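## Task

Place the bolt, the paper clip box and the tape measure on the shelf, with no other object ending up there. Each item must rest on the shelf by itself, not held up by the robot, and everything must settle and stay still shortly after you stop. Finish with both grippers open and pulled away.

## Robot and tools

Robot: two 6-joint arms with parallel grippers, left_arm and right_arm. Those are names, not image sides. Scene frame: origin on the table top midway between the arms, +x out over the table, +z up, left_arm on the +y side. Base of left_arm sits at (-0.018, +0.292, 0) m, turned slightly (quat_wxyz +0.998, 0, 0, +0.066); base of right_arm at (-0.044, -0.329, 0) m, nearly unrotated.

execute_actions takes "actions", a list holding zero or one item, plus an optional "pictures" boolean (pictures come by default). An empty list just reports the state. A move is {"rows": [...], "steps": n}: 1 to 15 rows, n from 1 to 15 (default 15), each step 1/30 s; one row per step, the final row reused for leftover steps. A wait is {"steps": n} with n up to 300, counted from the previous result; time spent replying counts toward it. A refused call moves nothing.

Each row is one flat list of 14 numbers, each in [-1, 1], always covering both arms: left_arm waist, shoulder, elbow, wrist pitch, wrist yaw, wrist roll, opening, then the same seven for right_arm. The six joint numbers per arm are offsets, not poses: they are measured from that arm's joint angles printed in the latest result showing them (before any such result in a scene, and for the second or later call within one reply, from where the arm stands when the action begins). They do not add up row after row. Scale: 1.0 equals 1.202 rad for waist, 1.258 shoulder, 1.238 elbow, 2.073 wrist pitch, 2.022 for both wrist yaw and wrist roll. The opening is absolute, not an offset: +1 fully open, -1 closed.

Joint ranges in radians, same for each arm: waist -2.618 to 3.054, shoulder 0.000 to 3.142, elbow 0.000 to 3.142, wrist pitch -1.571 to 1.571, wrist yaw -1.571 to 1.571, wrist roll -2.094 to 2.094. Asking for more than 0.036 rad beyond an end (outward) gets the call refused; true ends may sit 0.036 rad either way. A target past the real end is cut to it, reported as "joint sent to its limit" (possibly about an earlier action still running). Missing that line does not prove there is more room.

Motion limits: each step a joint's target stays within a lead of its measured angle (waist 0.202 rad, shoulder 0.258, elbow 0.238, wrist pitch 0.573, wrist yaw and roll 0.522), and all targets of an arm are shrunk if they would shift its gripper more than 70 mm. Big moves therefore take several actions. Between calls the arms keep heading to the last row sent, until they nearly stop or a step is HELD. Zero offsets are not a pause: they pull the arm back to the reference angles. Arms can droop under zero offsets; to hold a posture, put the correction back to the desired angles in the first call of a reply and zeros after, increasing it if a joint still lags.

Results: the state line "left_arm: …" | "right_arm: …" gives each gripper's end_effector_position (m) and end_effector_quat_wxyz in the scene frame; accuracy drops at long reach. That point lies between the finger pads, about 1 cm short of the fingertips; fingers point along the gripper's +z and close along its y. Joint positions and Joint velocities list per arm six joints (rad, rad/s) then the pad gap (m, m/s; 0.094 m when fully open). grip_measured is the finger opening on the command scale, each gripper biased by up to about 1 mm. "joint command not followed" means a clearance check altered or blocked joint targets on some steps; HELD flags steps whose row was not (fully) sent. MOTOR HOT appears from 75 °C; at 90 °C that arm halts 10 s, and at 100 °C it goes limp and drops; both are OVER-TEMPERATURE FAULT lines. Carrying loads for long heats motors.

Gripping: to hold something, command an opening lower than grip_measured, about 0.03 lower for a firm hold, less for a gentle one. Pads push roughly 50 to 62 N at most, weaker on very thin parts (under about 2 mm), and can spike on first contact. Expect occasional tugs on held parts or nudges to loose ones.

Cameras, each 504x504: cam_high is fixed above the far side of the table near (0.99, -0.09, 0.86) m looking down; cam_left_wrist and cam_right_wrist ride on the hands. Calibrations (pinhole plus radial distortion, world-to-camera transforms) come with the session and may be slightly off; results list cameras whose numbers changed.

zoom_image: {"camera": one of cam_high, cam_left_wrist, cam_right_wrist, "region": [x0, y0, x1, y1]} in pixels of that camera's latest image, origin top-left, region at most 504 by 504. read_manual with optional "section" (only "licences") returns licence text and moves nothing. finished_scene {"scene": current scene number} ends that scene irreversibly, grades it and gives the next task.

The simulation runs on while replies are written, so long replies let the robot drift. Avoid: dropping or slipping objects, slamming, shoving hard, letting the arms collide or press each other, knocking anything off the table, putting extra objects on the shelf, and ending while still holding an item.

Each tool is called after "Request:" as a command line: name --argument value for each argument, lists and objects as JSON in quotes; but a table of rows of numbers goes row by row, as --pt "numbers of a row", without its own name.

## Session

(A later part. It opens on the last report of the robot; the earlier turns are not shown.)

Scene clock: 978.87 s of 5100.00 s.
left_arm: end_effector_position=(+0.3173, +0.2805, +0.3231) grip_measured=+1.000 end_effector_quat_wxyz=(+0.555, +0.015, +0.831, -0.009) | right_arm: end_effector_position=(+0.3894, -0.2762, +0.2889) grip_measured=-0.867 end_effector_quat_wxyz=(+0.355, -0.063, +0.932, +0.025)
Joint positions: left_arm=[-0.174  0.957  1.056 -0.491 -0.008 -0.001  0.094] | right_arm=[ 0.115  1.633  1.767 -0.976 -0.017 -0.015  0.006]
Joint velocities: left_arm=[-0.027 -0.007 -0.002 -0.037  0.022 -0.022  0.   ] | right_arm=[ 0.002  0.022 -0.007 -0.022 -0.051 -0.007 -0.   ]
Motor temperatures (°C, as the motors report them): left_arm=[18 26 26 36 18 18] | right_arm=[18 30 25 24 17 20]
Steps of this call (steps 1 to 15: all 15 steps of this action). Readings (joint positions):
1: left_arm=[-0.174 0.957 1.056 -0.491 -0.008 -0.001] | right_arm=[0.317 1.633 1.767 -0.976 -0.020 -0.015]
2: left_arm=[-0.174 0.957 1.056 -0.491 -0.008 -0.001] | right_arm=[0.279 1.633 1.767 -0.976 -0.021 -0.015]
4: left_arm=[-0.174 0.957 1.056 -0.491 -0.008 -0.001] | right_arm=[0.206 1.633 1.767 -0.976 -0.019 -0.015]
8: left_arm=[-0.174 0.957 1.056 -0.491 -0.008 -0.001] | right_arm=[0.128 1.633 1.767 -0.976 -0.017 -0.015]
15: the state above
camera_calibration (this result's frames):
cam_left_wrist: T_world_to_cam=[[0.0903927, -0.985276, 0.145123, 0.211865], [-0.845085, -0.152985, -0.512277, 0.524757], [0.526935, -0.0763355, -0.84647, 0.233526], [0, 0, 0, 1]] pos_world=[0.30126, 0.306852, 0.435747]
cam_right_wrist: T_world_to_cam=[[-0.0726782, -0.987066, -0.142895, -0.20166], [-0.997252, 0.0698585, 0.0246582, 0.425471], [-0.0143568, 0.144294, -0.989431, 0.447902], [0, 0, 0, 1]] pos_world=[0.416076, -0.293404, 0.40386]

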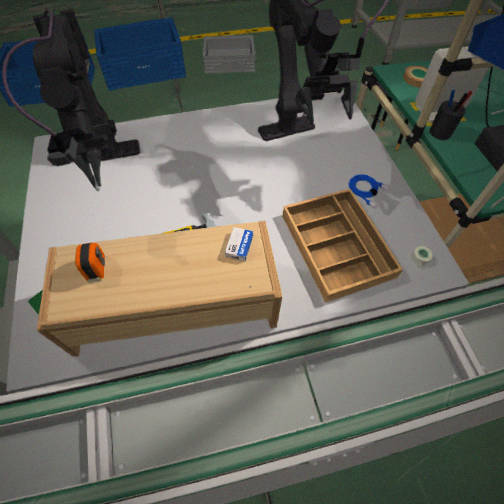

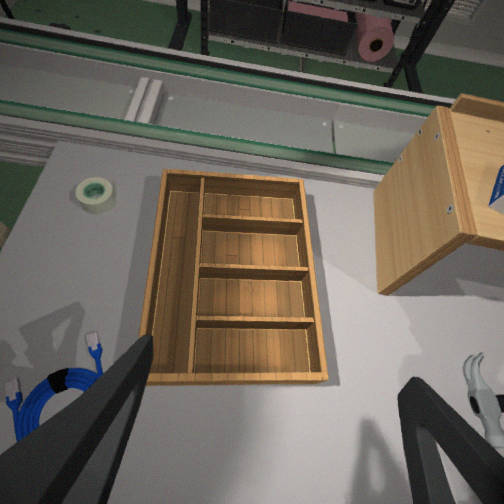

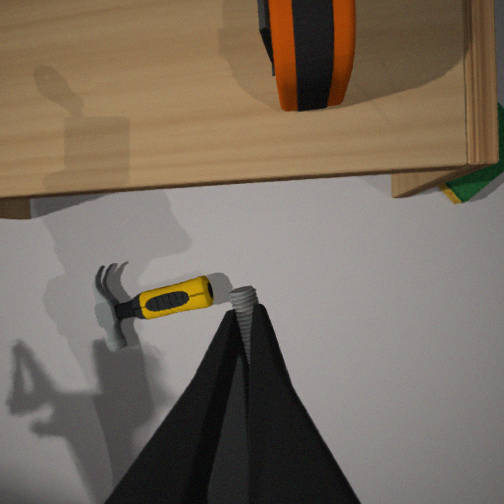

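Request:
execute_actions --actions '[{"rows":[ [0,0,0,0,0,0,1,0.008,0.001,0.018,0,0.004,0.004,-0.885], [0,0,0,0,0,0,1,0.018,0.006,0.023,0,0.008,0.008,-0.885], [0,0,0,0,0,0,1,0.030,0.013,0.030,0,0.012,0.012,-0.885], [0,0,0,0,0,0,1,0.044,0.023,0.041,0,0.014,0.012,-0.885], [0,0,0,0,0,0,1,0.058,0.035,0.054,0,0.014,0.012,-0.885], [0,0,0,0,0,0,1,0.072,0.049,0.069,0,0.014,0.012,-0.885], [0,0,0,0,0,0,1,0.085,0.065,0.086,0,0.014,0.012,-0.885], [0,0,0,0,0,0,1,0.096,0.083,0.105,0,0.014,0.012,-0.885], [0,0,0,0,0,0,1,0.104,0.102,0.126,0,0.014,0.012,-0.885], [0,0,0,0,0,0,1,0.110,0.122,0.147,0,0.014,0.012,-0.885], [0,0,0,0,0,0,1,0.113,0.144,0.171,0,0.014,0.012,-0.885], [0,0,0,0,0,0,1,0.113,0.166,0.194,0,0.014,0.012,-0.885], [0,0,0,0,0,0,1,0.113,0.189,0.219,0,0.014,0.012,-0.885], [0,0,0,0,0,0,1,0.113,0.212,0.244,0,0.014,0.012,-0.885], [0,0,0,0,0,0,1,0.113,0.236,0.270,0,0.014,0.012,-0.885]],"steps":15}]' --pictures false

Request:
execute_actions --actions '[{"rows":[ [0,0,0,0,0,0,1,0,0.052,0.085,0.003,0,0,-0.885], [0,0,0,0,0,0,1,0,0.075,0.110,0.003,0,0,-0.885], [0,0,0,0,0,0,1,0,0.098,0.135,0.003,0,0,-0.885], [0,0,0,0,0,0,1,0,0.120,0.158,0.003,0,0,-0.885], [0,0,0,0,0,0,1,0,0.142,0.182,0.003,0,0,-0.885], [0,0,0,0,0,0,1,0,0.162,0.203,0.003,0,0,-0.885], [0,0,0,0,0,0,1,0,0.181,0.224,0.003,0,0,-0.885], [0,0,0,0,0,0,1,0,0.199,0.243,0.003,0,0,-0.885], [0,0,0,0,0,0,1,0,0.215,0.260,0.003,0,0,-0.885], [0,0,0,0,0,0,1,0,0.229,0.275,0.003,0,0,-0.885], [0,0,0,0,0,0,1,0,0.241,0.288,0.003,0,0,-0.885], [0,0,0,0,0,0,1,0,0.251,0.299,0.003,0,0,-0.885], [0,0,0,0,0,0,1,0,0.258,0.306,0.003,0,0,-0.885], [0,0,0,0,0,0,1,0,0.262,0.311,0.003,0,0,-0.885], [0,0,0,0,0,0,1,0,0.264,0.313,0.003,0,0,-0.885]],"steps":15}]' --pictures false

Request:
execute_actions --actions '[{"steps":10}]'

Scene clock: 1002.93 s of 5100.00 s.
left_arm: end_effector_position=(+0.3173, +0.2805, +0.3231) grip_measured=+1.000 end_effector_quat_wxyz=(+0.555, +0.015, +0.831, -0.009) | right_arm: end_effector_position=(+0.4399, -0.2049, +0.2900) grip_measured=-0.867 end_effector_quat_wxyz=(+0.367, -0.115, +0.922, +0.046)
Joint positions: left_arm=[-0.174  0.957  1.056 -0.491 -0.008 -0.001  0.094] | right_arm=[ 0.252  1.866  2.03  -0.976 -0.     0.001  0.006]
Joint velocities: left_arm=[ 0.017  0.012  0.002  0.022 -0.11   0.022  0.   ] | right_arm=[-0.002  0.862  0.891 -0.022  0.037  0.007  0.   ]
Motor temperatures (°C, as the motors report them): left_arm=[18 25 26 36 18 18] | right_arm=[18 30 25 24 17 20]
Steps of this call (steps 1 to 15: the robot went on to your last target; steps 16 to 90: nothing new was sent; then 20.57 s passed at rest; steps 91 to 105: all 15 steps of this action). Readings (joint positions):
91: left_arm=[-0.174 0.957 1.056 -0.491 -0.008 -0.001] | right_arm=[0.115 1.633 1.767 -0.976 -0.017 -0.015]
92: left_arm=[-0.174 0.957 1.056 -0.491 -0.008 -0.001] | right_arm=[0.117 1.633 1.767 -0.976 -0.015 -0.013]
94: left_arm=[-0.174 0.957 1.056 -0.491 -0.008 -0.001] | right_arm=[0.130 1.635 1.772 -0.979 -0.007 -0.007]
98: left_arm=[-0.174 0.957 1.056 -0.491 -0.008 -0.001] | right_arm=[0.195 1.685 1.840 -0.981 -0.000 -0.001]
105: the state above

Scene clock: 1003.43 s of 5100.00 s.
left_arm: end_effector_position=(+0.3173, +0.2805, +0.3231) grip_measured=+1.000 end_effector_quat_wxyz=(+0.555, +0.015, +0.831, -0.009) | right_arm: end_effector_position=(+0.5165, -0.1853, +0.2660) grip_measured=-0.867 end_effector_quat_wxyz=(+0.384, -0.115, +0.915, +0.048)
Joint positions: left_arm=[-0.174  0.957  1.056 -0.491 -0.008 -0.001  0.094] | right_arm=[ 0.252  2.186  2.379 -0.969 -0.     0.001  0.006]
Joint velocities: left_arm=[ 0.017 -0.012  0.017 -0.007 -0.007 -0.007  0.   ] | right_arm=[-0.017  0.247  0.129 -0.022 -0.095 -0.007 -0.001]
Motor temperatures (°C, as the motors report them): left_arm=[18 25 26 36 18 18] | right_arm=[18 30 25 24 17 20]
Steps of this call (steps 1 to 15: all 15 steps of this action). Readings (joint positions):
1: left_arm=[-0.174 0.957 1.056 -0.491 -0.008 -0.001] | right_arm=[0.252 1.895 2.060 -0.975 -0.000 0.001]
2: left_arm=[-0.174 0.957 1.056 -0.491 -0.008 -0.001] | right_arm=[0.252 1.922 2.088 -0.975 -0.000 0.001]
4: left_arm=[-0.174 0.957 1.056 -0.491 -0.008 -0.001] | right_arm=[0.252 1.974 2.148 -0.975 -0.000 0.001]
8: left_arm=[-0.174 0.957 1.056 -0.491 -0.008 -0.001] | right_arm=[0.252 2.070 2.265 -0.972 -0.000 0.001]
15: the state above

Scene clock: 1003.77 s of 5100.00 s.
left_arm: end_effector_position=(+0.3173, +0.2805, +0.3231) grip_measured=+1.000 end_effector_quat_wxyz=(+0.555, +0.015, +0.831, -0.009) | right_arm: end_effector_position=(+0.5195, -0.1846, +0.2619) grip_measured=-0.867 end_effector_quat_wxyz=(+0.382, -0.115, +0.916, +0.048)
Joint positions: left_arm=[-0.174  0.957  1.056 -0.491 -0.008 -0.001  0.094] | right_arm=[ 0.252  2.202  2.39  -0.969 -0.     0.001  0.006]
Joint velocities: left_arm=[0.002 0.012 0.022 0.007 0.037 0.051 0.   ] | right_arm=[ 0.002 -0.002  0.027 -0.022 -0.095  0.007 -0.   ]
Motor temperatures (°C, as the motors report them): left_arm=[18 25 26 36 18 18] | right_arm=[18 30 25 24 17 20]
Steps of this call (steps 1 to 10: the robot went on to your last target). Readings (joint positions):
1: left_arm=[-0.174 0.957 1.056 -0.491 -0.008 -0.001] | right_arm=[0.252 2.193 2.382 -0.969 -0.000 0.001]
2: left_arm=[-0.174 0.957 1.056 -0.491 -0.008 -0.001] | right_arm=[0.252 2.197 2.383 -0.969 -0.000 0.001]
4: left_arm=[-0.174 0.957 1.056 -0.491 -0.008 -0.001] | right_arm=[0.252 2.201 2.383 -0.969 -0.000 0.001]
8: left_arm=[-0.174 0.957 1.056 -0.491 -0.008 -0.001] | right_arm=[0.252 2.202 2.387 -0.969 -0.000 0.001]
10: the state above
camera_calibration (this result's frames):
cam_left_wrist: T_world_to_cam=[[0.0903927, -0.985276, 0.145123, 0.211865], [-0.845085, -0.152985, -0.512277, 0.524757], [0.526935, -0.0763355, -0.84647, 0.233526], [0, 0, 0, 1]] pos_world=[0.30126, 0.306852, 0.435747]
cam_right_wrist: T_world_to_cam=[[0.0493141, -0.986996, -0.152991, -0.166336], [-0.998365, -0.044277, -0.0361605, 0.544866], [0.0289163, 0.154524, -0.987566, 0.38867], [0, 0, 0, 1]] pos_world=[0.540939, -0.200107, 0.378092]

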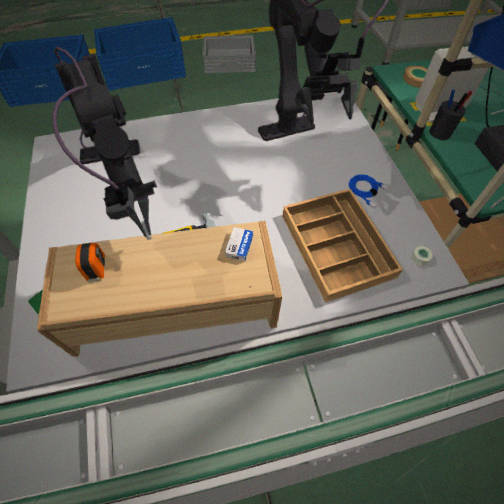

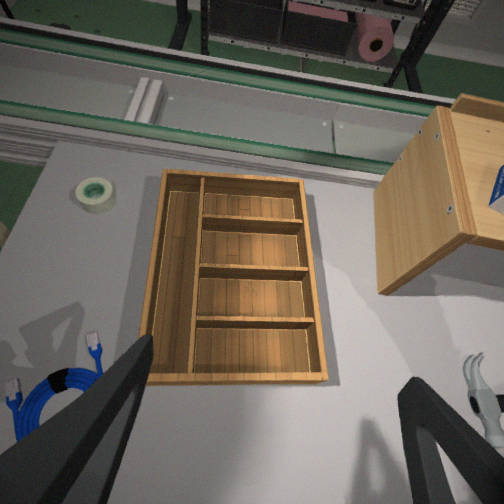

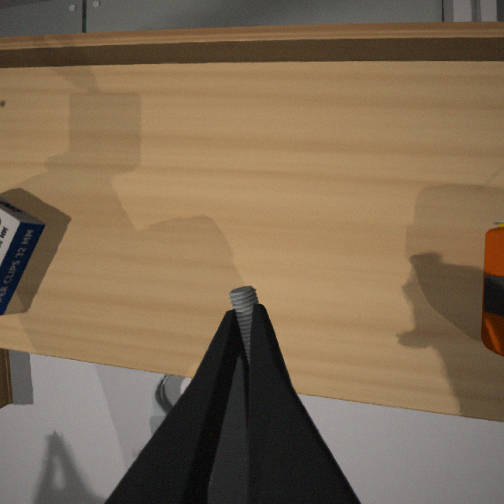

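Request:
execute_actions --actions '[{"rows":[ [0,0,0,0,0,0,1,0,0.000,0.026,-0.003,0,0,-0.885], [0,0,0,0,0,0,1,0,0.004,0.032,-0.006,0,0,-0.885], [0,0,0,0,0,0,1,0,0.010,0.040,-0.010,0,0,-0.885], [0,0,0,0,0,0,1,0,0.018,0.049,-0.014,0,0,-0.885], [0,0,0,0,0,0,1,0,0.027,0.058,-0.019,0,0,-0.885], [0,0,0,0,0,0,1,0,0.036,0.067,-0.024,0,0,-0.885], [0,0,0,0,0,0,1,0,0.046,0.076,-0.029,0,0,-0.885], [0,0,0,0,0,0,1,0,0.056,0.085,-0.033,0,0,-0.885], [0,0,0,0,0,0,1,0,0.065,0.093,-0.037,0,0,-0.885], [0,0,0,0,0,0,1,0,0.074,0.100,-0.040,0,0,-0.885], [0,0,0,0,0,0,1,0,0.082,0.105,-0.043,0,0,-0.885], [0,0,0,0,0,0,1,0,0.088,0.109,-0.045,0,0,-0.885], [0,0,0,0,0,0,1,0,0.093,0.112,-0.046,0,0,-0.885], [0,0,0,0,0,0,1,0,0.096,0.113,-0.046,0,0,-0.885], [0,0,0,0,0,0,1,0,0.098,0.113,-0.046,0,0,-0.885]],"steps":15}]' --pictures false

Request:
execute_actions --actions '[{"steps":12}]'

Scene clock: 1018.10 s of 5100.00 s.
left_arm: end_effector_position=(+0.3173, +0.2805, +0.3231) grip_measured=+1.000 end_effector_quat_wxyz=(+0.555, +0.015, +0.831, -0.009) | right_arm: end_effector_position=(+0.5298, -0.1819, +0.2389) grip_measured=-0.867 end_effector_quat_wxyz=(+0.359, -0.116, +0.925, +0.045)
Joint positions: left_arm=[-0.174  0.957  1.056 -0.491 -0.008 -0.001  0.094] | right_arm=[ 0.252  2.303  2.503 -1.03  -0.     0.001  0.006]
Joint velocities: left_arm=[ 0.002  0.012 -0.002 -0.051 -0.022  0.007  0.   ] | right_arm=[-0.002  0.266 -0.012 -0.139  0.022  0.066 -0.001]
Motor temperatures (°C, as the motors report them): left_arm=[18 25 26 36 18 18] | right_arm=[18 33 26 25 17 20]
Steps of this call (steps 1 to 30: the robot went on to your last target; steps 31 to 90: nothing new was sent; then 10.83 s passed at rest; steps 91 to 105: all 15 steps of this action). Readings (joint positions):
91: left_arm=[-0.174 0.957 1.056 -0.491 -0.008 -0.001] | right_arm=[0.252 2.202 2.392 -0.969 -0.000 0.001]
92: left_arm=[-0.174 0.957 1.056 -0.491 -0.008 -0.001] | right_arm=[0.252 2.202 2.393 -0.970 -0.000 0.001]
94: left_arm=[-0.174 0.957 1.056 -0.491 -0.008 -0.001] | right_arm=[0.252 2.207 2.407 -0.978 -0.000 0.001]
98: left_arm=[-0.174 0.957 1.056 -0.491 -0.008 -0.001] | right_arm=[0.252 2.232 2.456 -0.995 -0.000 0.001]
105: the state above

Scene clock: 1018.50 s of 5100.00 s.
left_arm: end_effector_position=(+0.3173, +0.2805, +0.3231) grip_measured=+1.000 end_effector_quat_wxyz=(+0.555, +0.015, +0.831, -0.009) | right_arm: end_effector_position=(+0.5280, -0.1824, +0.2183) grip_measured=-0.867 end_effector_quat_wxyz=(+0.333, -0.117, +0.935, +0.042)
Joint positions: left_arm=[-0.174  0.957  1.056 -0.491 -0.008 -0.001  0.094] | right_arm=[ 0.252  2.332  2.503 -1.057 -0.     0.001  0.006]
Joint velocities: left_arm=[ 0.002  0.012 -0.012 -0.051  0.051  0.022  0.   ] | right_arm=[ 0.017 -0.002  0.017  0.007  0.022 -0.022  0.   ]
Motor temperatures (°C, as the motors report them): left_arm=[18 25 26 36 18 18] | right_arm=[18 33 26 25 17 20]
Steps of this call (steps 1 to 12: the robot went on to your last target). Readings (joint positions):
1: left_arm=[-0.174 0.957 1.056 -0.491 -0.008 -0.001] | right_arm=[0.252 2.311 2.503 -1.035 -0.000 0.001]
2: left_arm=[-0.174 0.957 1.056 -0.491 -0.008 -0.001] | right_arm=[0.252 2.319 2.503 -1.040 -0.000 0.001]
4: left_arm=[-0.174 0.957 1.056 -0.491 -0.008 -0.001] | right_arm=[0.252 2.329 2.503 -1.049 -0.000 0.001]
8: left_arm=[-0.174 0.957 1.056 -0.491 -0.008 -0.001] | right_arm=[0.252 2.332 2.503 -1.056 -0.000 0.001]
12: the state above
camera_calibration (this result's frames):
cam_left_wrist: T_world_to_cam=[[0.0903927, -0.985276, 0.145123, 0.211865], [-0.845085, -0.152985, -0.512277, 0.524757], [0.526935, -0.0763355, -0.84647, 0.233526], [0, 0, 0, 1]] pos_world=[0.30126, 0.306852, 0.435747]
cam_right_wrist: T_world_to_cam=[[0.0348369, -0.990691, -0.131598, -0.168965], [-0.996822, -0.0438834, 0.0664808, 0.528794], [-0.0716369, 0.128864, -0.989071, 0.393804], [0, 0, 0, 1]] pos_world=[0.56121, -0.194933, 0.33211]

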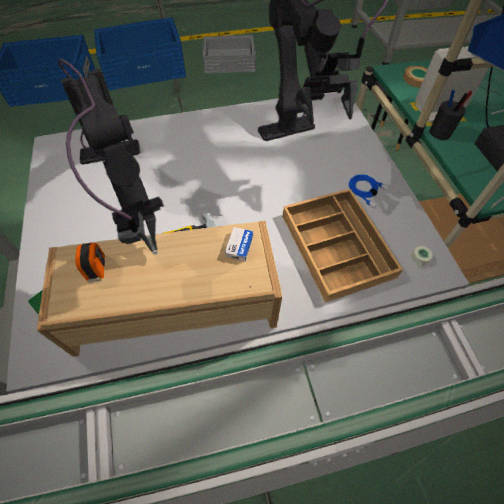

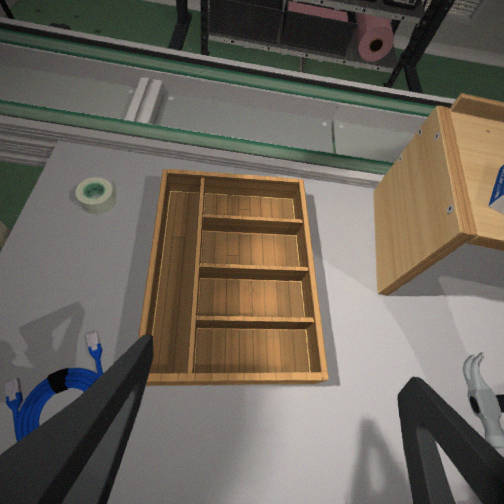

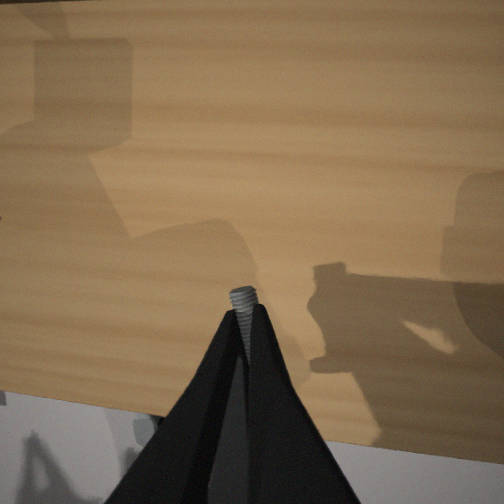

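Request:
execute_actions --actions '[{"rows":[ [0,0,0,0,0,0,1,0,-0.003,0.022,0,0,0,-0.885], [0,0,0,0,0,0,1,0,-0.001,0.022,0,0,0,-0.885], [0,0,0,0,0,0,1,0,0.001,0.022,0,0,0,-0.885], [0,0,0,0,0,0,1,0,0.003,0.022,0,0,0,-0.885], [0,0,0,0,0,0,1,0,0.005,0.022,0,0,0,-0.885], [0,0,0,0,0,0,1,0,0.007,0.022,0,0,0,-0.885], [0,0,0,0,0,0,1,0,0.009,0.022,0,0,0,-0.885], [0,0,0,0,0,0,1,0,0.011,0.022,0,0,0,-0.885], [0,0,0,0,0,0,1,0,0.013,0.022,0,0,0,-0.885], [0,0,0,0,0,0,1,0,0.015,0.022,0,0,0,-0.885], [0,0,0,0,0,0,1,0,0.017,0.022,0,0,0,-0.885], [0,0,0,0,0,0,1,0,0.018,0.022,0,0,0,-0.885], [0,0,0,0,0,0,1,0,0.019,0.022,0,0,0,-0.885], [0,0,0,0,0,0,1,0,0.020,0.022,0,0,0,-0.885], [0,0,0,0,0,0,1,0,0.020,0.022,0,0,0,-0.885]],"steps":15}]' --pictures false

Request:
execute_actions --actions '[{"steps":10}]'

Scene clock: 1026.60 s of 5100.00 s.
left_arm: end_effector_position=(+0.3173, +0.2805, +0.3231) grip_measured=+1.000 end_effector_quat_wxyz=(+0.555, +0.015, +0.831, -0.009) | right_arm: end_effector_position=(+0.5289, -0.1822, +0.2129) grip_measured=-0.867 end_effector_quat_wxyz=(+0.329, -0.117, +0.936, +0.041)
Joint positions: left_arm=[-0.174  0.957  1.056 -0.491 -0.008 -0.001  0.094] | right_arm=[ 0.252  2.341  2.503 -1.057 -0.     0.001  0.006]
Joint velocities: left_arm=[-0.012  0.002  0.012  0.037  0.037 -0.007  0.   ] | right_arm=[-0.012  0.09   0.017  0.007 -0.081 -0.007 -0.   ]
Motor temperatures (°C, as the motors report them): left_arm=[18 25 26 36 18 18] | right_arm=[18 35 26 25 17 20]
Steps of this call (steps 1 to 30: the robot went on to your last target; steps 31 to 90: nothing new was sent; then 4.60 s passed at rest; steps 91 to 105: all 15 steps of this action). Readings (joint positions):
91: left_arm=[-0.174 0.957 1.056 -0.491 -0.008 -0.001] | right_arm=[0.252 2.332 2.503 -1.057 -0.000 0.001]
92: left_arm=[-0.174 0.957 1.056 -0.491 -0.008 -0.001] | right_arm=[0.252 2.332 2.503 -1.057 -0.000 0.001]
94: left_arm=[-0.174 0.957 1.056 -0.491 -0.008 -0.001] | right_arm=[0.252 2.332 2.503 -1.057 -0.000 0.001]
98: left_arm=[-0.174 0.957 1.056 -0.491 -0.008 -0.001] | right_arm=[0.252 2.332 2.503 -1.057 -0.000 0.001]
105: the state above

Scene clock: 1026.93 s of 5100.00 s.
left_arm: end_effector_position=(+0.3173, +0.2805, +0.3231) grip_measured=+1.000 end_effector_quat_wxyz=(+0.555, +0.015, +0.831, -0.009) | right_arm: end_effector_position=(+0.5298, -0.1819, +0.2072) grip_measured=-0.867 end_effector_quat_wxyz=(+0.324, -0.117, +0.938, +0.041)
Joint positions: left_arm=[-0.174  0.957  1.056 -0.491 -0.008 -0.001  0.094] | right_arm=[ 0.252  2.351  2.503 -1.057 -0.     0.001  0.006]
Joint velocities: left_arm=[-0.002 -0.007 -0.012  0.022 -0.022 -0.037  0.   ] | right_arm=[ 0.007  0.012 -0.002  0.007  0.037  0.051  0.   ]
Motor temperatures (°C, as the motors report them): left_arm=[18 25 26 36 18 18] | right_arm=[18 35 26 25 17 20]
Steps of this call (steps 1 to 10: the robot went on to your last target). Readings (joint positions):
1: left_arm=[-0.174 0.957 1.056 -0.491 -0.008 -0.001] | right_arm=[0.252 2.344 2.503 -1.057 -0.000 0.001]
2: left_arm=[-0.174 0.957 1.056 -0.491 -0.008 -0.001] | right_arm=[0.252 2.346 2.503 -1.057 -0.000 0.001]
4: left_arm=[-0.174 0.957 1.056 -0.491 -0.008 -0.001] | right_arm=[0.252 2.350 2.503 -1.057 -0.000 0.001]
8: left_arm=[-0.174 0.957 1.056 -0.491 -0.008 -0.001] | right_arm=[0.252 2.351 2.503 -1.057 -0.000 0.001]
10: the state above
camera_calibration (this result's frames):
cam_left_wrist: T_world_to_cam=[[0.0903927, -0.985276, 0.145123, 0.211865], [-0.845085, -0.152985, -0.512277, 0.524757], [0.526935, -0.0763355, -0.84647, 0.233526], [0, 0, 0, 1]] pos_world=[0.30126, 0.306852, 0.435747]
cam_right_wrist: T_world_to_cam=[[0.032395, -0.991314, -0.127465, -0.169718], [-0.99539, -0.0435179, 0.0854693, 0.526692], [-0.0902739, 0.124108, -0.988154, 0.391696], [0, 0, 0, 1]] pos_world=[0.565121, -0.193935, 0.320406]

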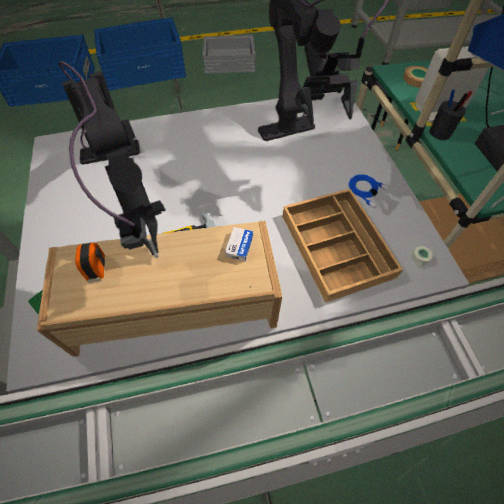

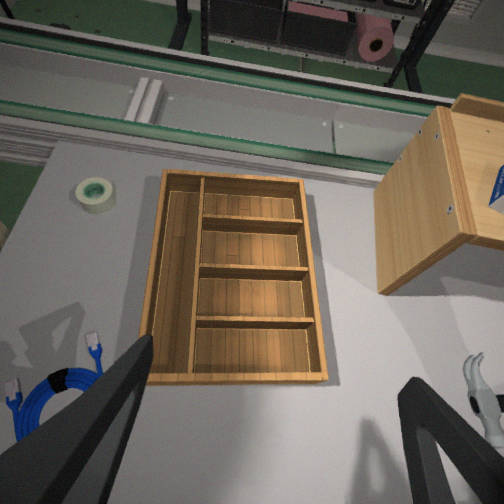

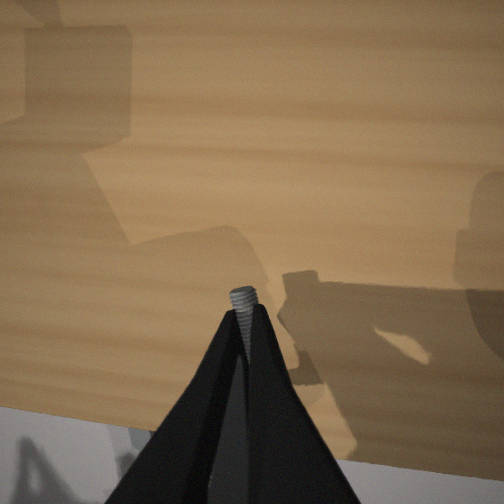

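Request:
execute_actions --actions '[{"rows":[ [0,0,0,0,0,0,1,0,0.006,0.022,0,0,0,-0.885], [0,0,0,0,0,0,1,0,0.008,0.022,0,0,0,-0.885], [0,0,0,0,0,0,1,0,0.010,0.022,0,0,0,-0.885], [0,0,0,0,0,0,1,0,0.012,0.022,0,0,0,-0.885], [0,0,0,0,0,0,1,0,0.014,0.022,0,0,0,-0.885], [0,0,0,0,0,0,1,0,0.016,0.022,0,0,0,-0.885], [0,0,0,0,0,0,1,0,0.017,0.022,0,0,0,-0.885], [0,0,0,0,0,0,1,0,0.018,0.022,0,0,0,-0.885]],"steps":15}]' --pictures false

Request:
execute_actions --actions '[{"steps":5}]'

Scene clock: 1034.20 s of 5100.00 s.
left_arm: end_effector_position=(+0.3173, +0.2805, +0.3231) grip_measured=+1.000 end_effector_quat_wxyz=(+0.555, +0.015, +0.831, -0.009) | right_arm: end_effector_position=(+0.5310, -0.1816, +0.1984) grip_measured=-0.867 end_effector_quat_wxyz=(+0.317, -0.118, +0.940, +0.040)
Joint positions: left_arm=[-0.174  0.957  1.056 -0.491 -0.008 -0.001  0.094] | right_arm=[ 0.252  2.366  2.503 -1.057 -0.     0.001  0.006]
Joint velocities: left_arm=[-0.007 -0.007  0.007 -0.007 -0.066  0.007  0.   ] | right_arm=[-0.007  0.037  0.002 -0.051 -0.051  0.007  0.   ]
Motor temperatures (°C, as the motors report them): left_arm=[18 25 26 36 18 18] | right_arm=[18 35 26 25 17 20]
Steps of this call (steps 1 to 15: the robot went on to your last target; steps 16 to 90: nothing new was sent; then 3.77 s passed at rest; steps 91 to 105: all 15 steps of this action). Readings (joint positions):
91: left_arm=[-0.174 0.957 1.056 -0.491 -0.008 -0.001] | right_arm=[0.252 2.351 2.503 -1.057 -0.000 0.001]
92: left_arm=[-0.174 0.957 1.056 -0.491 -0.008 -0.001] | right_arm=[0.252 2.351 2.503 -1.057 -0.000 0.001]
94: left_arm=[-0.174 0.957 1.056 -0.491 -0.008 -0.001] | right_arm=[0.252 2.351 2.503 -1.057 -0.000 0.001]
98: left_arm=[-0.174 0.957 1.056 -0.491 -0.008 -0.001] | right_arm=[0.252 2.354 2.503 -1.057 -0.000 0.001]
105: the state above

Scene clock: 1034.37 s of 5100.00 s.
left_arm: end_effector_position=(+0.3173, +0.2805, +0.3231) grip_measured=+1.000 end_effector_quat_wxyz=(+0.555, +0.015, +0.831, -0.009) | right_arm: end_effector_position=(+0.5311, -0.1816, +0.1982) grip_measured=-0.867 end_effector_quat_wxyz=(+0.317, -0.118, +0.940, +0.040)
Joint positions: left_arm=[-0.174  0.957  1.056 -0.491 -0.008 -0.001  0.094] | right_arm=[ 0.252  2.367  2.503 -1.057 -0.     0.001  0.006]
Joint velocities: left_arm=[ 0.002 -0.002  0.007  0.022 -0.051  0.037  0.   ] | right_arm=[ 0.002 -0.022 -0.022 -0.051 -0.051 -0.022 -0.   ]
Motor temperatures (°C, as the motors report them): left_arm=[18 25 26 36 18 18] | right_arm=[18 35 26 25 17 20]
Steps of this call (steps 1 to 5: the robot went on to your last target). Readings (joint positions):
1: left_arm=[-0.174 0.957 1.056 -0.491 -0.008 -0.001] | right_arm=[0.252 2.367 2.503 -1.057 -0.000 0.001]
2: left_arm=[-0.174 0.957 1.056 -0.491 -0.008 -0.001] | right_arm=[0.252 2.367 2.503 -1.057 -0.000 0.001]
4: left_arm=[-0.174 0.957 1.056 -0.491 -0.008 -0.001] | right_arm=[0.252 2.367 2.503 -1.057 -0.000 0.001]
5: the state above
camera_calibration (this result's frames):
cam_left_wrist: T_world_to_cam=[[0.0903927, -0.985276, 0.145123, 0.211865], [-0.845085, -0.152985, -0.512277, 0.524757], [0.526935, -0.0763355, -0.84647, 0.233526], [0, 0, 0, 1]] pos_world=[0.30126, 0.306852, 0.435747]
cam_right_wrist: T_world_to_cam=[[0.0304887, -0.9918, -0.124106, -0.170321], [-0.993979, -0.0431579, 0.100712, 0.525032], [-0.105242, 0.120289, -0.987145, 0.38997], [0, 0, 0, 1]] pos_world=[0.568105, -0.193174, 0.310942]

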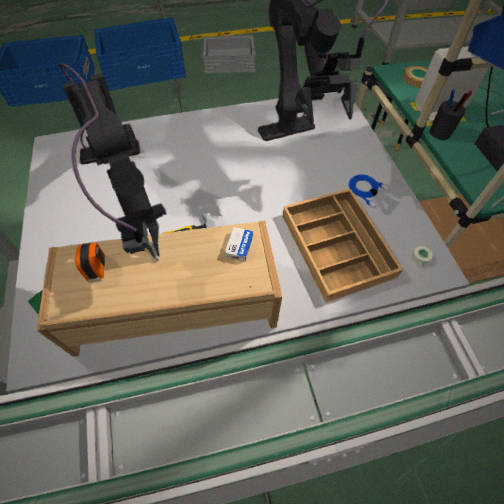

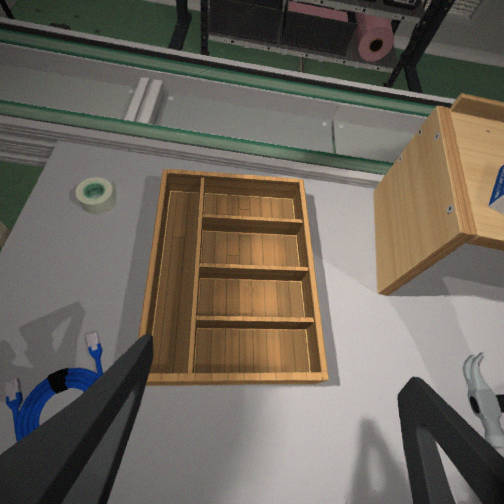

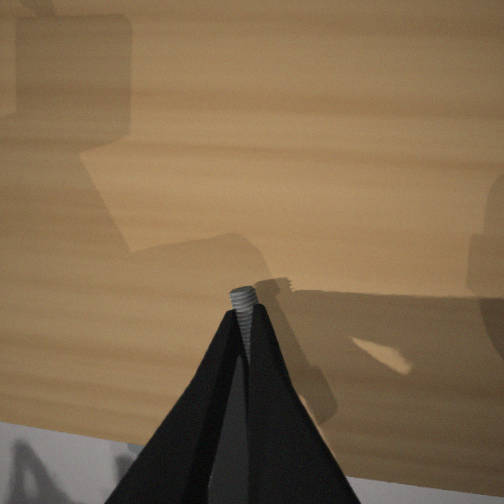

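Request:
execute_actions --actions '[{"rows":[ [0,0,0,0,0,0,1,0,0.007,0.022,0,0,0,-0.885], [0,0,0,0,0,0,1,0,0.009,0.022,0,0,0,-0.885], [0,0,0,0,0,0,1,0,0.011,0.022,0,0,0,-0.885], [0,0,0,0,0,0,1,0,0.012,0.022,0,0,0,-0.885], [0,0,0,0,0,0,1,0,0.012,0.022,0,0,0,-0.885], [0,0,0,0,0,0,1,0,0.012,0.022,0,0,0,-0.88], [0,0,0,0,0,0,1,0,0.012,0.022,0,0,0,-0.87], [0,0,0,0,0,0,1,0,0.012,0.022,0,0,0,-0.86], [0,0,0,0,0,0,1,0,0.012,0.022,0,0,0,-0.85], [0,0,0,0,0,0,1,0,0.012,0.022,0,0,0,-0.84], [0,0,0,0,0,0,1,0,0.012,0.022,0,0,0,-0.83], [0,0,0,0,0,0,1,0,0.012,0.022,0,0,0,-0.82], [0,0,0,0,0,0,1,0,0.012,0.022,0,0,0,-0.81], [0,0,0,0,0,0,1,0,0.012,0.022,0,0,0,-0.80], [0,0,0,0,0,0,1,0,0.012,0.022,0,0,0,-0.79]],"steps":15}]' --pictures false

Request:
execute_actions --actions '[{"rows":[ [0,0,0,0,0,0,1,0,0.0,0.022,0,0,0,-0.78], [0,0,0,0,0,0,1,0,0.0,0.022,0,0,0,-0.77], [0,0,0,0,0,0,1,0,0.0,0.022,0,0,0,-0.75], [0,0,0,0,0,0,1,0,0.0,0.022,0,0,0,-0.72], [0,0,0,0,0,0,1,0,0.0,0.022,0,0,0,-0.68], [0,0,0,0,0,0,1,0,0.0,0.022,0,0,0,-0.62], [0,0,0,0,0,0,1,0,0.0,0.022,0,0,0,-0.55], [0,0,0,0,0,0,1,0,0.0,0.022,0,0,0,-0.48], [0,0,0,0,0,0,1,0,0.0,0.022,0,0,0,-0.40], [0,0,0,0,0,0,1,0,0.0,0.022,0,0,0,-0.33], [0,0,0,0,0,0,1,0,0.0,0.022,0,0,0,-0.30]],"steps":14}]'

Scene clock: 1046.07 s of 5100.00 s.
left_arm: end_effector_position=(+0.3173, +0.2805, +0.3231) grip_measured=+1.000 end_effector_quat_wxyz=(+0.555, +0.015, +0.831, -0.009) | right_arm: end_effector_position=(+0.5311, -0.1816, +0.1982) grip_measured=-0.797 end_effector_quat_wxyz=(+0.317, -0.118, +0.940, +0.040)
Joint positions: left_arm=[-0.174  0.957  1.056 -0.491 -0.008 -0.001  0.094] | right_arm=[ 0.252  2.367  2.503 -1.057 -0.     0.001  0.01 ]
Joint velocities: left_arm=[-0.002 -0.007 -0.002  0.037  0.007  0.007  0.   ] | right_arm=[-0.012  0.007 -0.027  0.066 -0.051  0.022  0.008]
Motor temperatures (°C, as the motors report them): left_arm=[18 25 26 37 18 18] | right_arm=[18 36 26 25 17 20]
Steps of this call (steps 1 to 15: the robot went on to your last target; steps 16 to 90: nothing new was sent; then 8.20 s passed at rest; steps 91 to 105: all 15 steps of this action). Readings (joint positions):
91: left_arm=[-0.174 0.957 1.056 -0.491 -0.008 -0.001] | right_arm=[0.252 2.367 2.503 -1.057 -0.000 0.001]
92: left_arm=[-0.174 0.957 1.056 -0.491 -0.008 -0.001] | right_arm=[0.252 2.367 2.503 -1.057 -0.000 0.001]
94: left_arm=[-0.174 0.957 1.056 -0.491 -0.008 -0.001] | right_arm=[0.252 2.367 2.503 -1.057 -0.000 0.001]
98: left_arm=[-0.174 0.957 1.056 -0.491 -0.008 -0.001] | right_arm=[0.252 2.367 2.503 -1.057 -0.000 0.001]
105: the state above

Scene clock: 1046.53 s of 5100.00 s.
left_arm: end_effector_position=(+0.3173, +0.2805, +0.3231) grip_measured=+1.000 end_effector_quat_wxyz=(+0.555, +0.015, +0.831, -0.009) | right_arm: end_effector_position=(+0.5311, -0.1816, +0.1982) grip_measured=-0.303 end_effector_quat_wxyz=(+0.317, -0.118, +0.940, +0.040)
Joint positions: left_arm=[-0.174  0.957  1.056 -0.491 -0.008 -0.001  0.094] | right_arm=[ 0.252  2.367  2.503 -1.057 -0.     0.001  0.033]
Joint velocities: left_arm=[ 0.012  0.002 -0.017  0.007 -0.095  0.037  0.   ] | right_arm=[ 0.007  0.017 -0.017  0.066  0.051  0.007  0.   ]
Motor temperatures (°C, as the motors report them): left_arm=[18 25 26 37 18 18] | right_arm=[18 36 26 25 17 20]
Steps of this call (steps 1 to 14: all 14 steps of this action). Readings (joint positions):
1: left_arm=[-0.174 0.957 1.056 -0.491 -0.008 -0.001] | right_arm=[0.252 2.367 2.503 -1.057 -0.000 0.001]
2: left_arm=[-0.174 0.957 1.056 -0.491 -0.008 -0.001] | right_arm=[0.252 2.367 2.503 -1.057 -0.000 0.001]
4: left_arm=[-0.174 0.957 1.056 -0.491 -0.008 -0.001] | right_arm=[0.252 2.367 2.503 -1.057 -0.000 0.001]
8: left_arm=[-0.174 0.957 1.056 -0.491 -0.008 -0.001] | right_arm=[0.252 2.367 2.503 -1.057 -0.000 0.001]
14: the state above
camera_calibration (this result's frames):
cam_left_wrist: T_world_to_cam=[[0.0903927, -0.985276, 0.145123, 0.211865], [-0.845085, -0.152985, -0.512277, 0.524757], [0.526935, -0.0763355, -0.84647, 0.233526], [0, 0, 0, 1]] pos_world=[0.30126, 0.306852, 0.435747]
cam_right_wrist: T_world_to_cam=[[0.0304887, -0.9918, -0.124106, -0.170321], [-0.993979, -0.0431579, 0.100712, 0.525032], [-0.105242, 0.120289, -0.987145, 0.38997], [0, 0, 0, 1]] pos_world=[0.568105, -0.193174, 0.310942]

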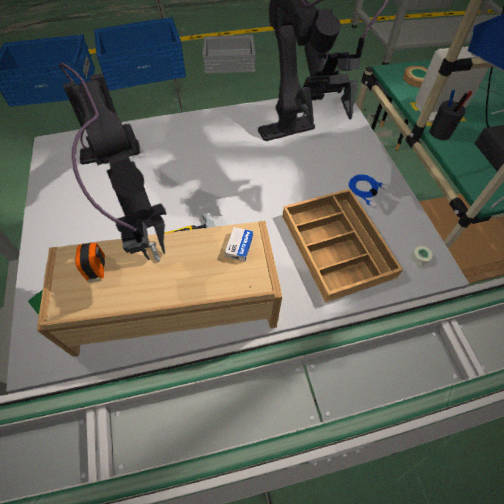

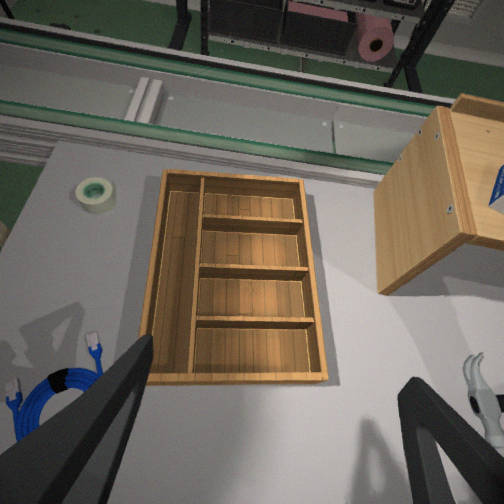

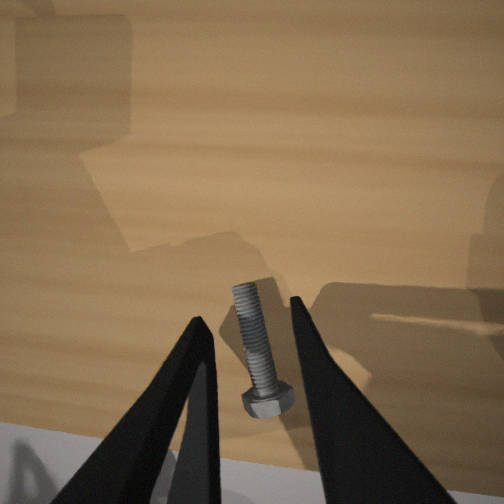

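Request:
execute_actions --actions '[{"rows":[ [0,0,0,0,0,0,1,0,-0.015,0.022,0,0,0,-0.28], [0,0,0,0,0,0,1,0,-0.025,0.022,0,0,0,-0.25], [0,0,0,0,0,0,1,0,-0.037,0.022,0,0,0,-0.22], [0,0,0,0,0,0,1,0,-0.051,0.022,0,0,0,-0.20], [0,0,0,0,0,0,1,0,-0.067,0.022,0,0,0,-0.20], [0,0,0,0,0,0,1,0,-0.085,0.020,0,0,0,-0.20], [0,0,0,0,0,0,1,0,-0.105,0.012,0,0,0,-0.20], [0,0,0,0,0,0,1,0,-0.127,0.000,0,0,0,-0.20], [0,0,0,0,0,0,1,0,-0.151,-0.016,0,0,0,-0.20], [0,0,0,0,0,0,1,0,-0.177,-0.036,0,0,0,-0.20], [0,0,0,0,0,0,1,0,-0.205,-0.060,0,0,0,-0.20], [0,0,0,0,0,0,1,0,-0.234,-0.087,0,0,0,-0.20], [0,0,0,0,0,0,1,0,-0.264,-0.116,0,0,0,-0.20], [0,0,0,0,0,0,1,0,-0.294,-0.146,0,0,0,-0.20], [0,0,0,0,0,0,1,0,-0.324,-0.176,0,0,0,-0.20]],"steps":15}]' --pictures false

Request:
execute_actions --actions '[{"rows":[ [0,0,0,0,0,0,1,0,-0.100,-0.075,0,0,0,-0.20], [0,0,0,0,0,0,1,0,-0.132,-0.107,0,0,0,-0.20], [0,0,0,0,0,0,1,0,-0.164,-0.139,0,0,0,-0.20], [0,0,0,0,0,0,1,0,-0.196,-0.171,0,0,0,-0.20], [0,0,0,0,0,0,1,0,-0.228,-0.203,0,0,0,-0.20], [0,0,0,0,0,0,1,0,-0.260,-0.235,0,0,0,-0.20], [0,0,0,0,0,0,1,0,-0.292,-0.267,0,0,0,-0.20], [0,0,0,0,0,0,1,0,-0.324,-0.299,0,0,0,-0.20], [0,0,0,0,0,0,1,0,-0.356,-0.331,0,0,0,-0.20], [0,0,0,0,0,0,1,0,-0.388,-0.363,0,0,0,-0.20], [0,0,0,0,0,0,1,0,-0.420,-0.395,0,0,0,-0.20], [0,0,0,0,0,0,1,0,-0.452,-0.427,0,0,0,-0.20], [0,0,0,0,0,0,1,0,-0.484,-0.459,0,0,0,-0.20], [0,0,0,0,0,0,1,0,-0.516,-0.491,0,0,0,-0.20], [0,0,0,0,0,0,1,0,-0.548,-0.523,0,0,0,-0.20]],"steps":15}]' --pictures false

Request:
execute_actions --actions '[{"rows":[ [0,0,0,0,0,0,1,0,-0.098,-0.085,0,0,0,-0.20], [0,0,0,0,0,0,1,0,-0.126,-0.115,0,0,0,-0.20], [0,0,0,0,0,0,1,0,-0.152,-0.143,0,0,0,-0.20], [0,0,0,0,0,0,1,0,-0.176,-0.169,0,0,0,-0.20], [0,0,0,0,0,0,1,0,-0.198,-0.193,0,0,0,-0.20], [0,0,0,0,0,0,1,0,-0.217,-0.214,0,0,0,-0.20], [0,0,0,0,0,0,1,0,-0.233,-0.232,0,0,0,-0.20], [0,0,0,0,0,0,1,0,-0.246,-0.247,0,0,0,-0.20], [0,0,0,0,0,0,1,0,-0.256,-0.259,0,0,0,-0.20], [0,0,0,0,0,0,1,0,-0.263,-0.268,0,0,0,-0.20], [0,0,0,0,0,0,1,0,-0.267,-0.273,0,0,0,-0.20], [0,0,0,0,0,0,1,0,-0.269,-0.275,0,0,0,-0.20]],"steps":15}]'

Scene clock: 1063.93 s of 5100.00 s.
left_arm: end_effector_position=(+0.3173, +0.2805, +0.3231) grip_measured=+1.000 end_effector_quat_wxyz=(+0.555, +0.015, +0.831, -0.009) | right_arm: end_effector_position=(+0.4760, -0.1957, +0.3294) grip_measured=-0.203 end_effector_quat_wxyz=(+0.412, -0.113, +0.902, +0.052)
Joint positions: left_arm=[-0.174  0.957  1.056 -0.491 -0.008 -0.001  0.094] | right_arm=[ 0.252  2.03   2.363 -1.047 -0.     0.001  0.037]
Joint velocities: left_arm=[ 0.002 -0.002 -0.017 -0.007 -0.037  0.007  0.   ] | right_arm=[-0.007 -1.316 -0.857 -0.007 -0.037 -0.007 -0.   ]
Motor temperatures (°C, as the motors report them): left_arm=[18 25 26 37 18 18] | right_arm=[18 37 26 25 17 20]
Steps of this call (steps 1 to 15: the robot went on to your last target; steps 16 to 90: nothing new was sent; then 13.90 s passed at rest; steps 91 to 105: all 15 steps of this action). Readings (joint positions):
91: left_arm=[-0.174 0.957 1.056 -0.491 -0.008 -0.001] | right_arm=[0.252 2.367 2.503 -1.057 -0.000 0.001]
92: left_arm=[-0.174 0.957 1.056 -0.491 -0.008 -0.001] | right_arm=[0.252 2.366 2.503 -1.057 -0.000 0.001]
94: left_arm=[-0.174 0.957 1.056 -0.491 -0.008 -0.001] | right_arm=[0.252 2.359 2.503 -1.057 -0.000 0.001]
98: left_arm=[-0.174 0.957 1.056 -0.491 -0.008 -0.001] | right_arm=[0.252 2.305 2.503 -1.058 -0.000 0.001]
105: the state above

Scene clock: 1064.43 s of 5100.00 s.
left_arm: end_effector_position=(+0.3173, +0.2805, +0.3231) grip_measured=+1.000 end_effector_quat_wxyz=(+0.555, +0.015, +0.831, -0.009) | right_arm: end_effector_position=(+0.3278, -0.2335, +0.3723) grip_measured=-0.203 end_effector_quat_wxyz=(+0.436, -0.112, +0.891, +0.055)
Joint positions: left_arm=[-0.174  0.957  1.056 -0.491 -0.008 -0.001  0.094] | right_arm=[ 0.252  1.423  1.796 -1.032 -0.     0.001  0.037]
Joint velocities: left_arm=[-0.017 -0.012 -0.002  0.051  0.022 -0.007  0.   ] | right_arm=[-0.007 -1.072 -1.165  0.125 -0.081 -0.007 -0.001]
Motor temperatures (°C, as the motors report them): left_arm=[18 25 26 37 18 18] | right_arm=[18 37 26 25 17 20]
Steps of this call (steps 1 to 15: all 15 steps of this action). Readings (joint positions):
1: left_arm=[-0.174 0.957 1.056 -0.491 -0.008 -0.001] | right_arm=[0.252 1.985 2.334 -1.046 -0.000 0.001]
2: left_arm=[-0.174 0.957 1.056 -0.491 -0.008 -0.001] | right_arm=[0.252 1.941 2.304 -1.043 -0.000 0.001]
4: left_arm=[-0.174 0.957 1.056 -0.491 -0.008 -0.001] | right_arm=[0.252 1.853 2.236 -1.037 -0.000 0.001]
8: left_arm=[-0.174 0.957 1.056 -0.491 -0.008 -0.001] | right_arm=[0.252 1.686 2.083 -1.031 -0.000 0.001]
15: the state above

Scene clock: 1064.93 s of 5100.00 s.
left_arm: end_effector_position=(+0.3173, +0.2805, +0.3231) grip_measured=+1.000 end_effector_quat_wxyz=(+0.555, +0.015, +0.831, -0.009) | right_arm: end_effector_position=(+0.2484, -0.2537, +0.3481) grip_measured=-0.203 end_effector_quat_wxyz=(+0.439, -0.111, +0.890, +0.055)
Joint positions: left_arm=[-0.174  0.957  1.056 -0.491 -0.008 -0.001  0.094] | right_arm=[ 0.252  1.095  1.473 -1.032 -0.     0.001  0.037]
Joint velocities: left_arm=[-0.002 -0.007 -0.007 -0.037  0.007 -0.007  0.   ] | right_arm=[ 0.007  0.002 -0.12  -0.066 -0.081 -0.066  0.   ]
Motor temperatures (°C, as the motors report them): left_arm=[18 25 26 37 18 18] | right_arm=[18 37 26 25 17 20]
Steps of this call (steps 1 to 15: all 15 steps of this action). Readings (joint positions):
1: left_arm=[-0.174 0.957 1.056 -0.491 -0.008 -0.001] | right_arm=[0.252 1.386 1.757 -1.033 -0.000 0.001]
2: left_arm=[-0.174 0.957 1.056 -0.491 -0.008 -0.001] | right_arm=[0.252 1.348 1.722 -1.034 -0.000 0.001]
4: left_arm=[-0.174 0.957 1.056 -0.491 -0.008 -0.001] | right_arm=[0.252 1.274 1.655 -1.032 -0.000 0.001]
8: left_arm=[-0.174 0.957 1.056 -0.491 -0.008 -0.001] | right_arm=[0.252 1.151 1.547 -1.032 -0.000 0.001]
15: the state above
camera_calibration (this result's frames):
cam_left_wrist: T_world_to_cam=[[0.0903927, -0.985276, 0.145123, 0.211865], [-0.845085, -0.152985, -0.512277, 0.524757], [0.526935, -0.0763355, -0.84647, 0.233526], [0, 0, 0, 1]] pos_world=[0.30126, 0.306852, 0.435747]
cam_right_wrist: T_world_to_cam=[[0.0694312, -0.981863, -0.176422, -0.203579], [-0.986464, -0.0412402, -0.158706, 0.314783], [0.148552, 0.185053, -0.971436, 0.464802], [0, 0, 0, 1]] pos_world=[0.25561, -0.272918, 0.465568]

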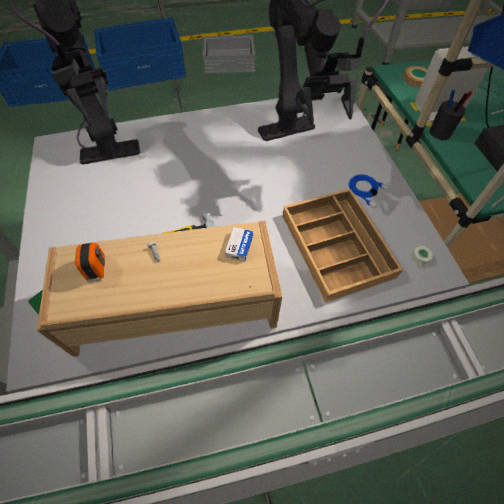

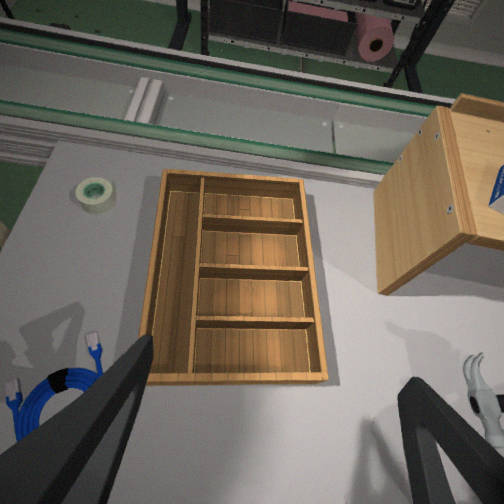

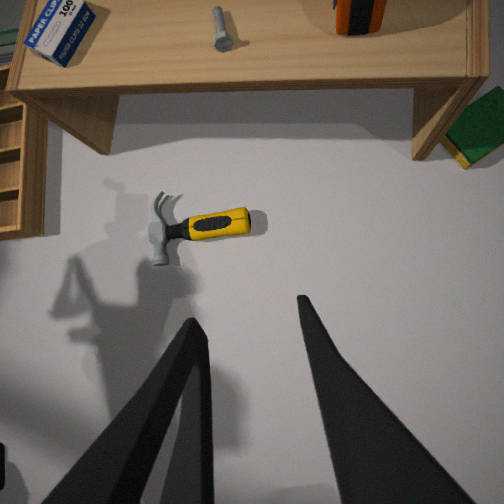

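All three items are on the shelf and both arms are clear.

Request:
finished_scene --scene 1

The scene is finished: the task was done.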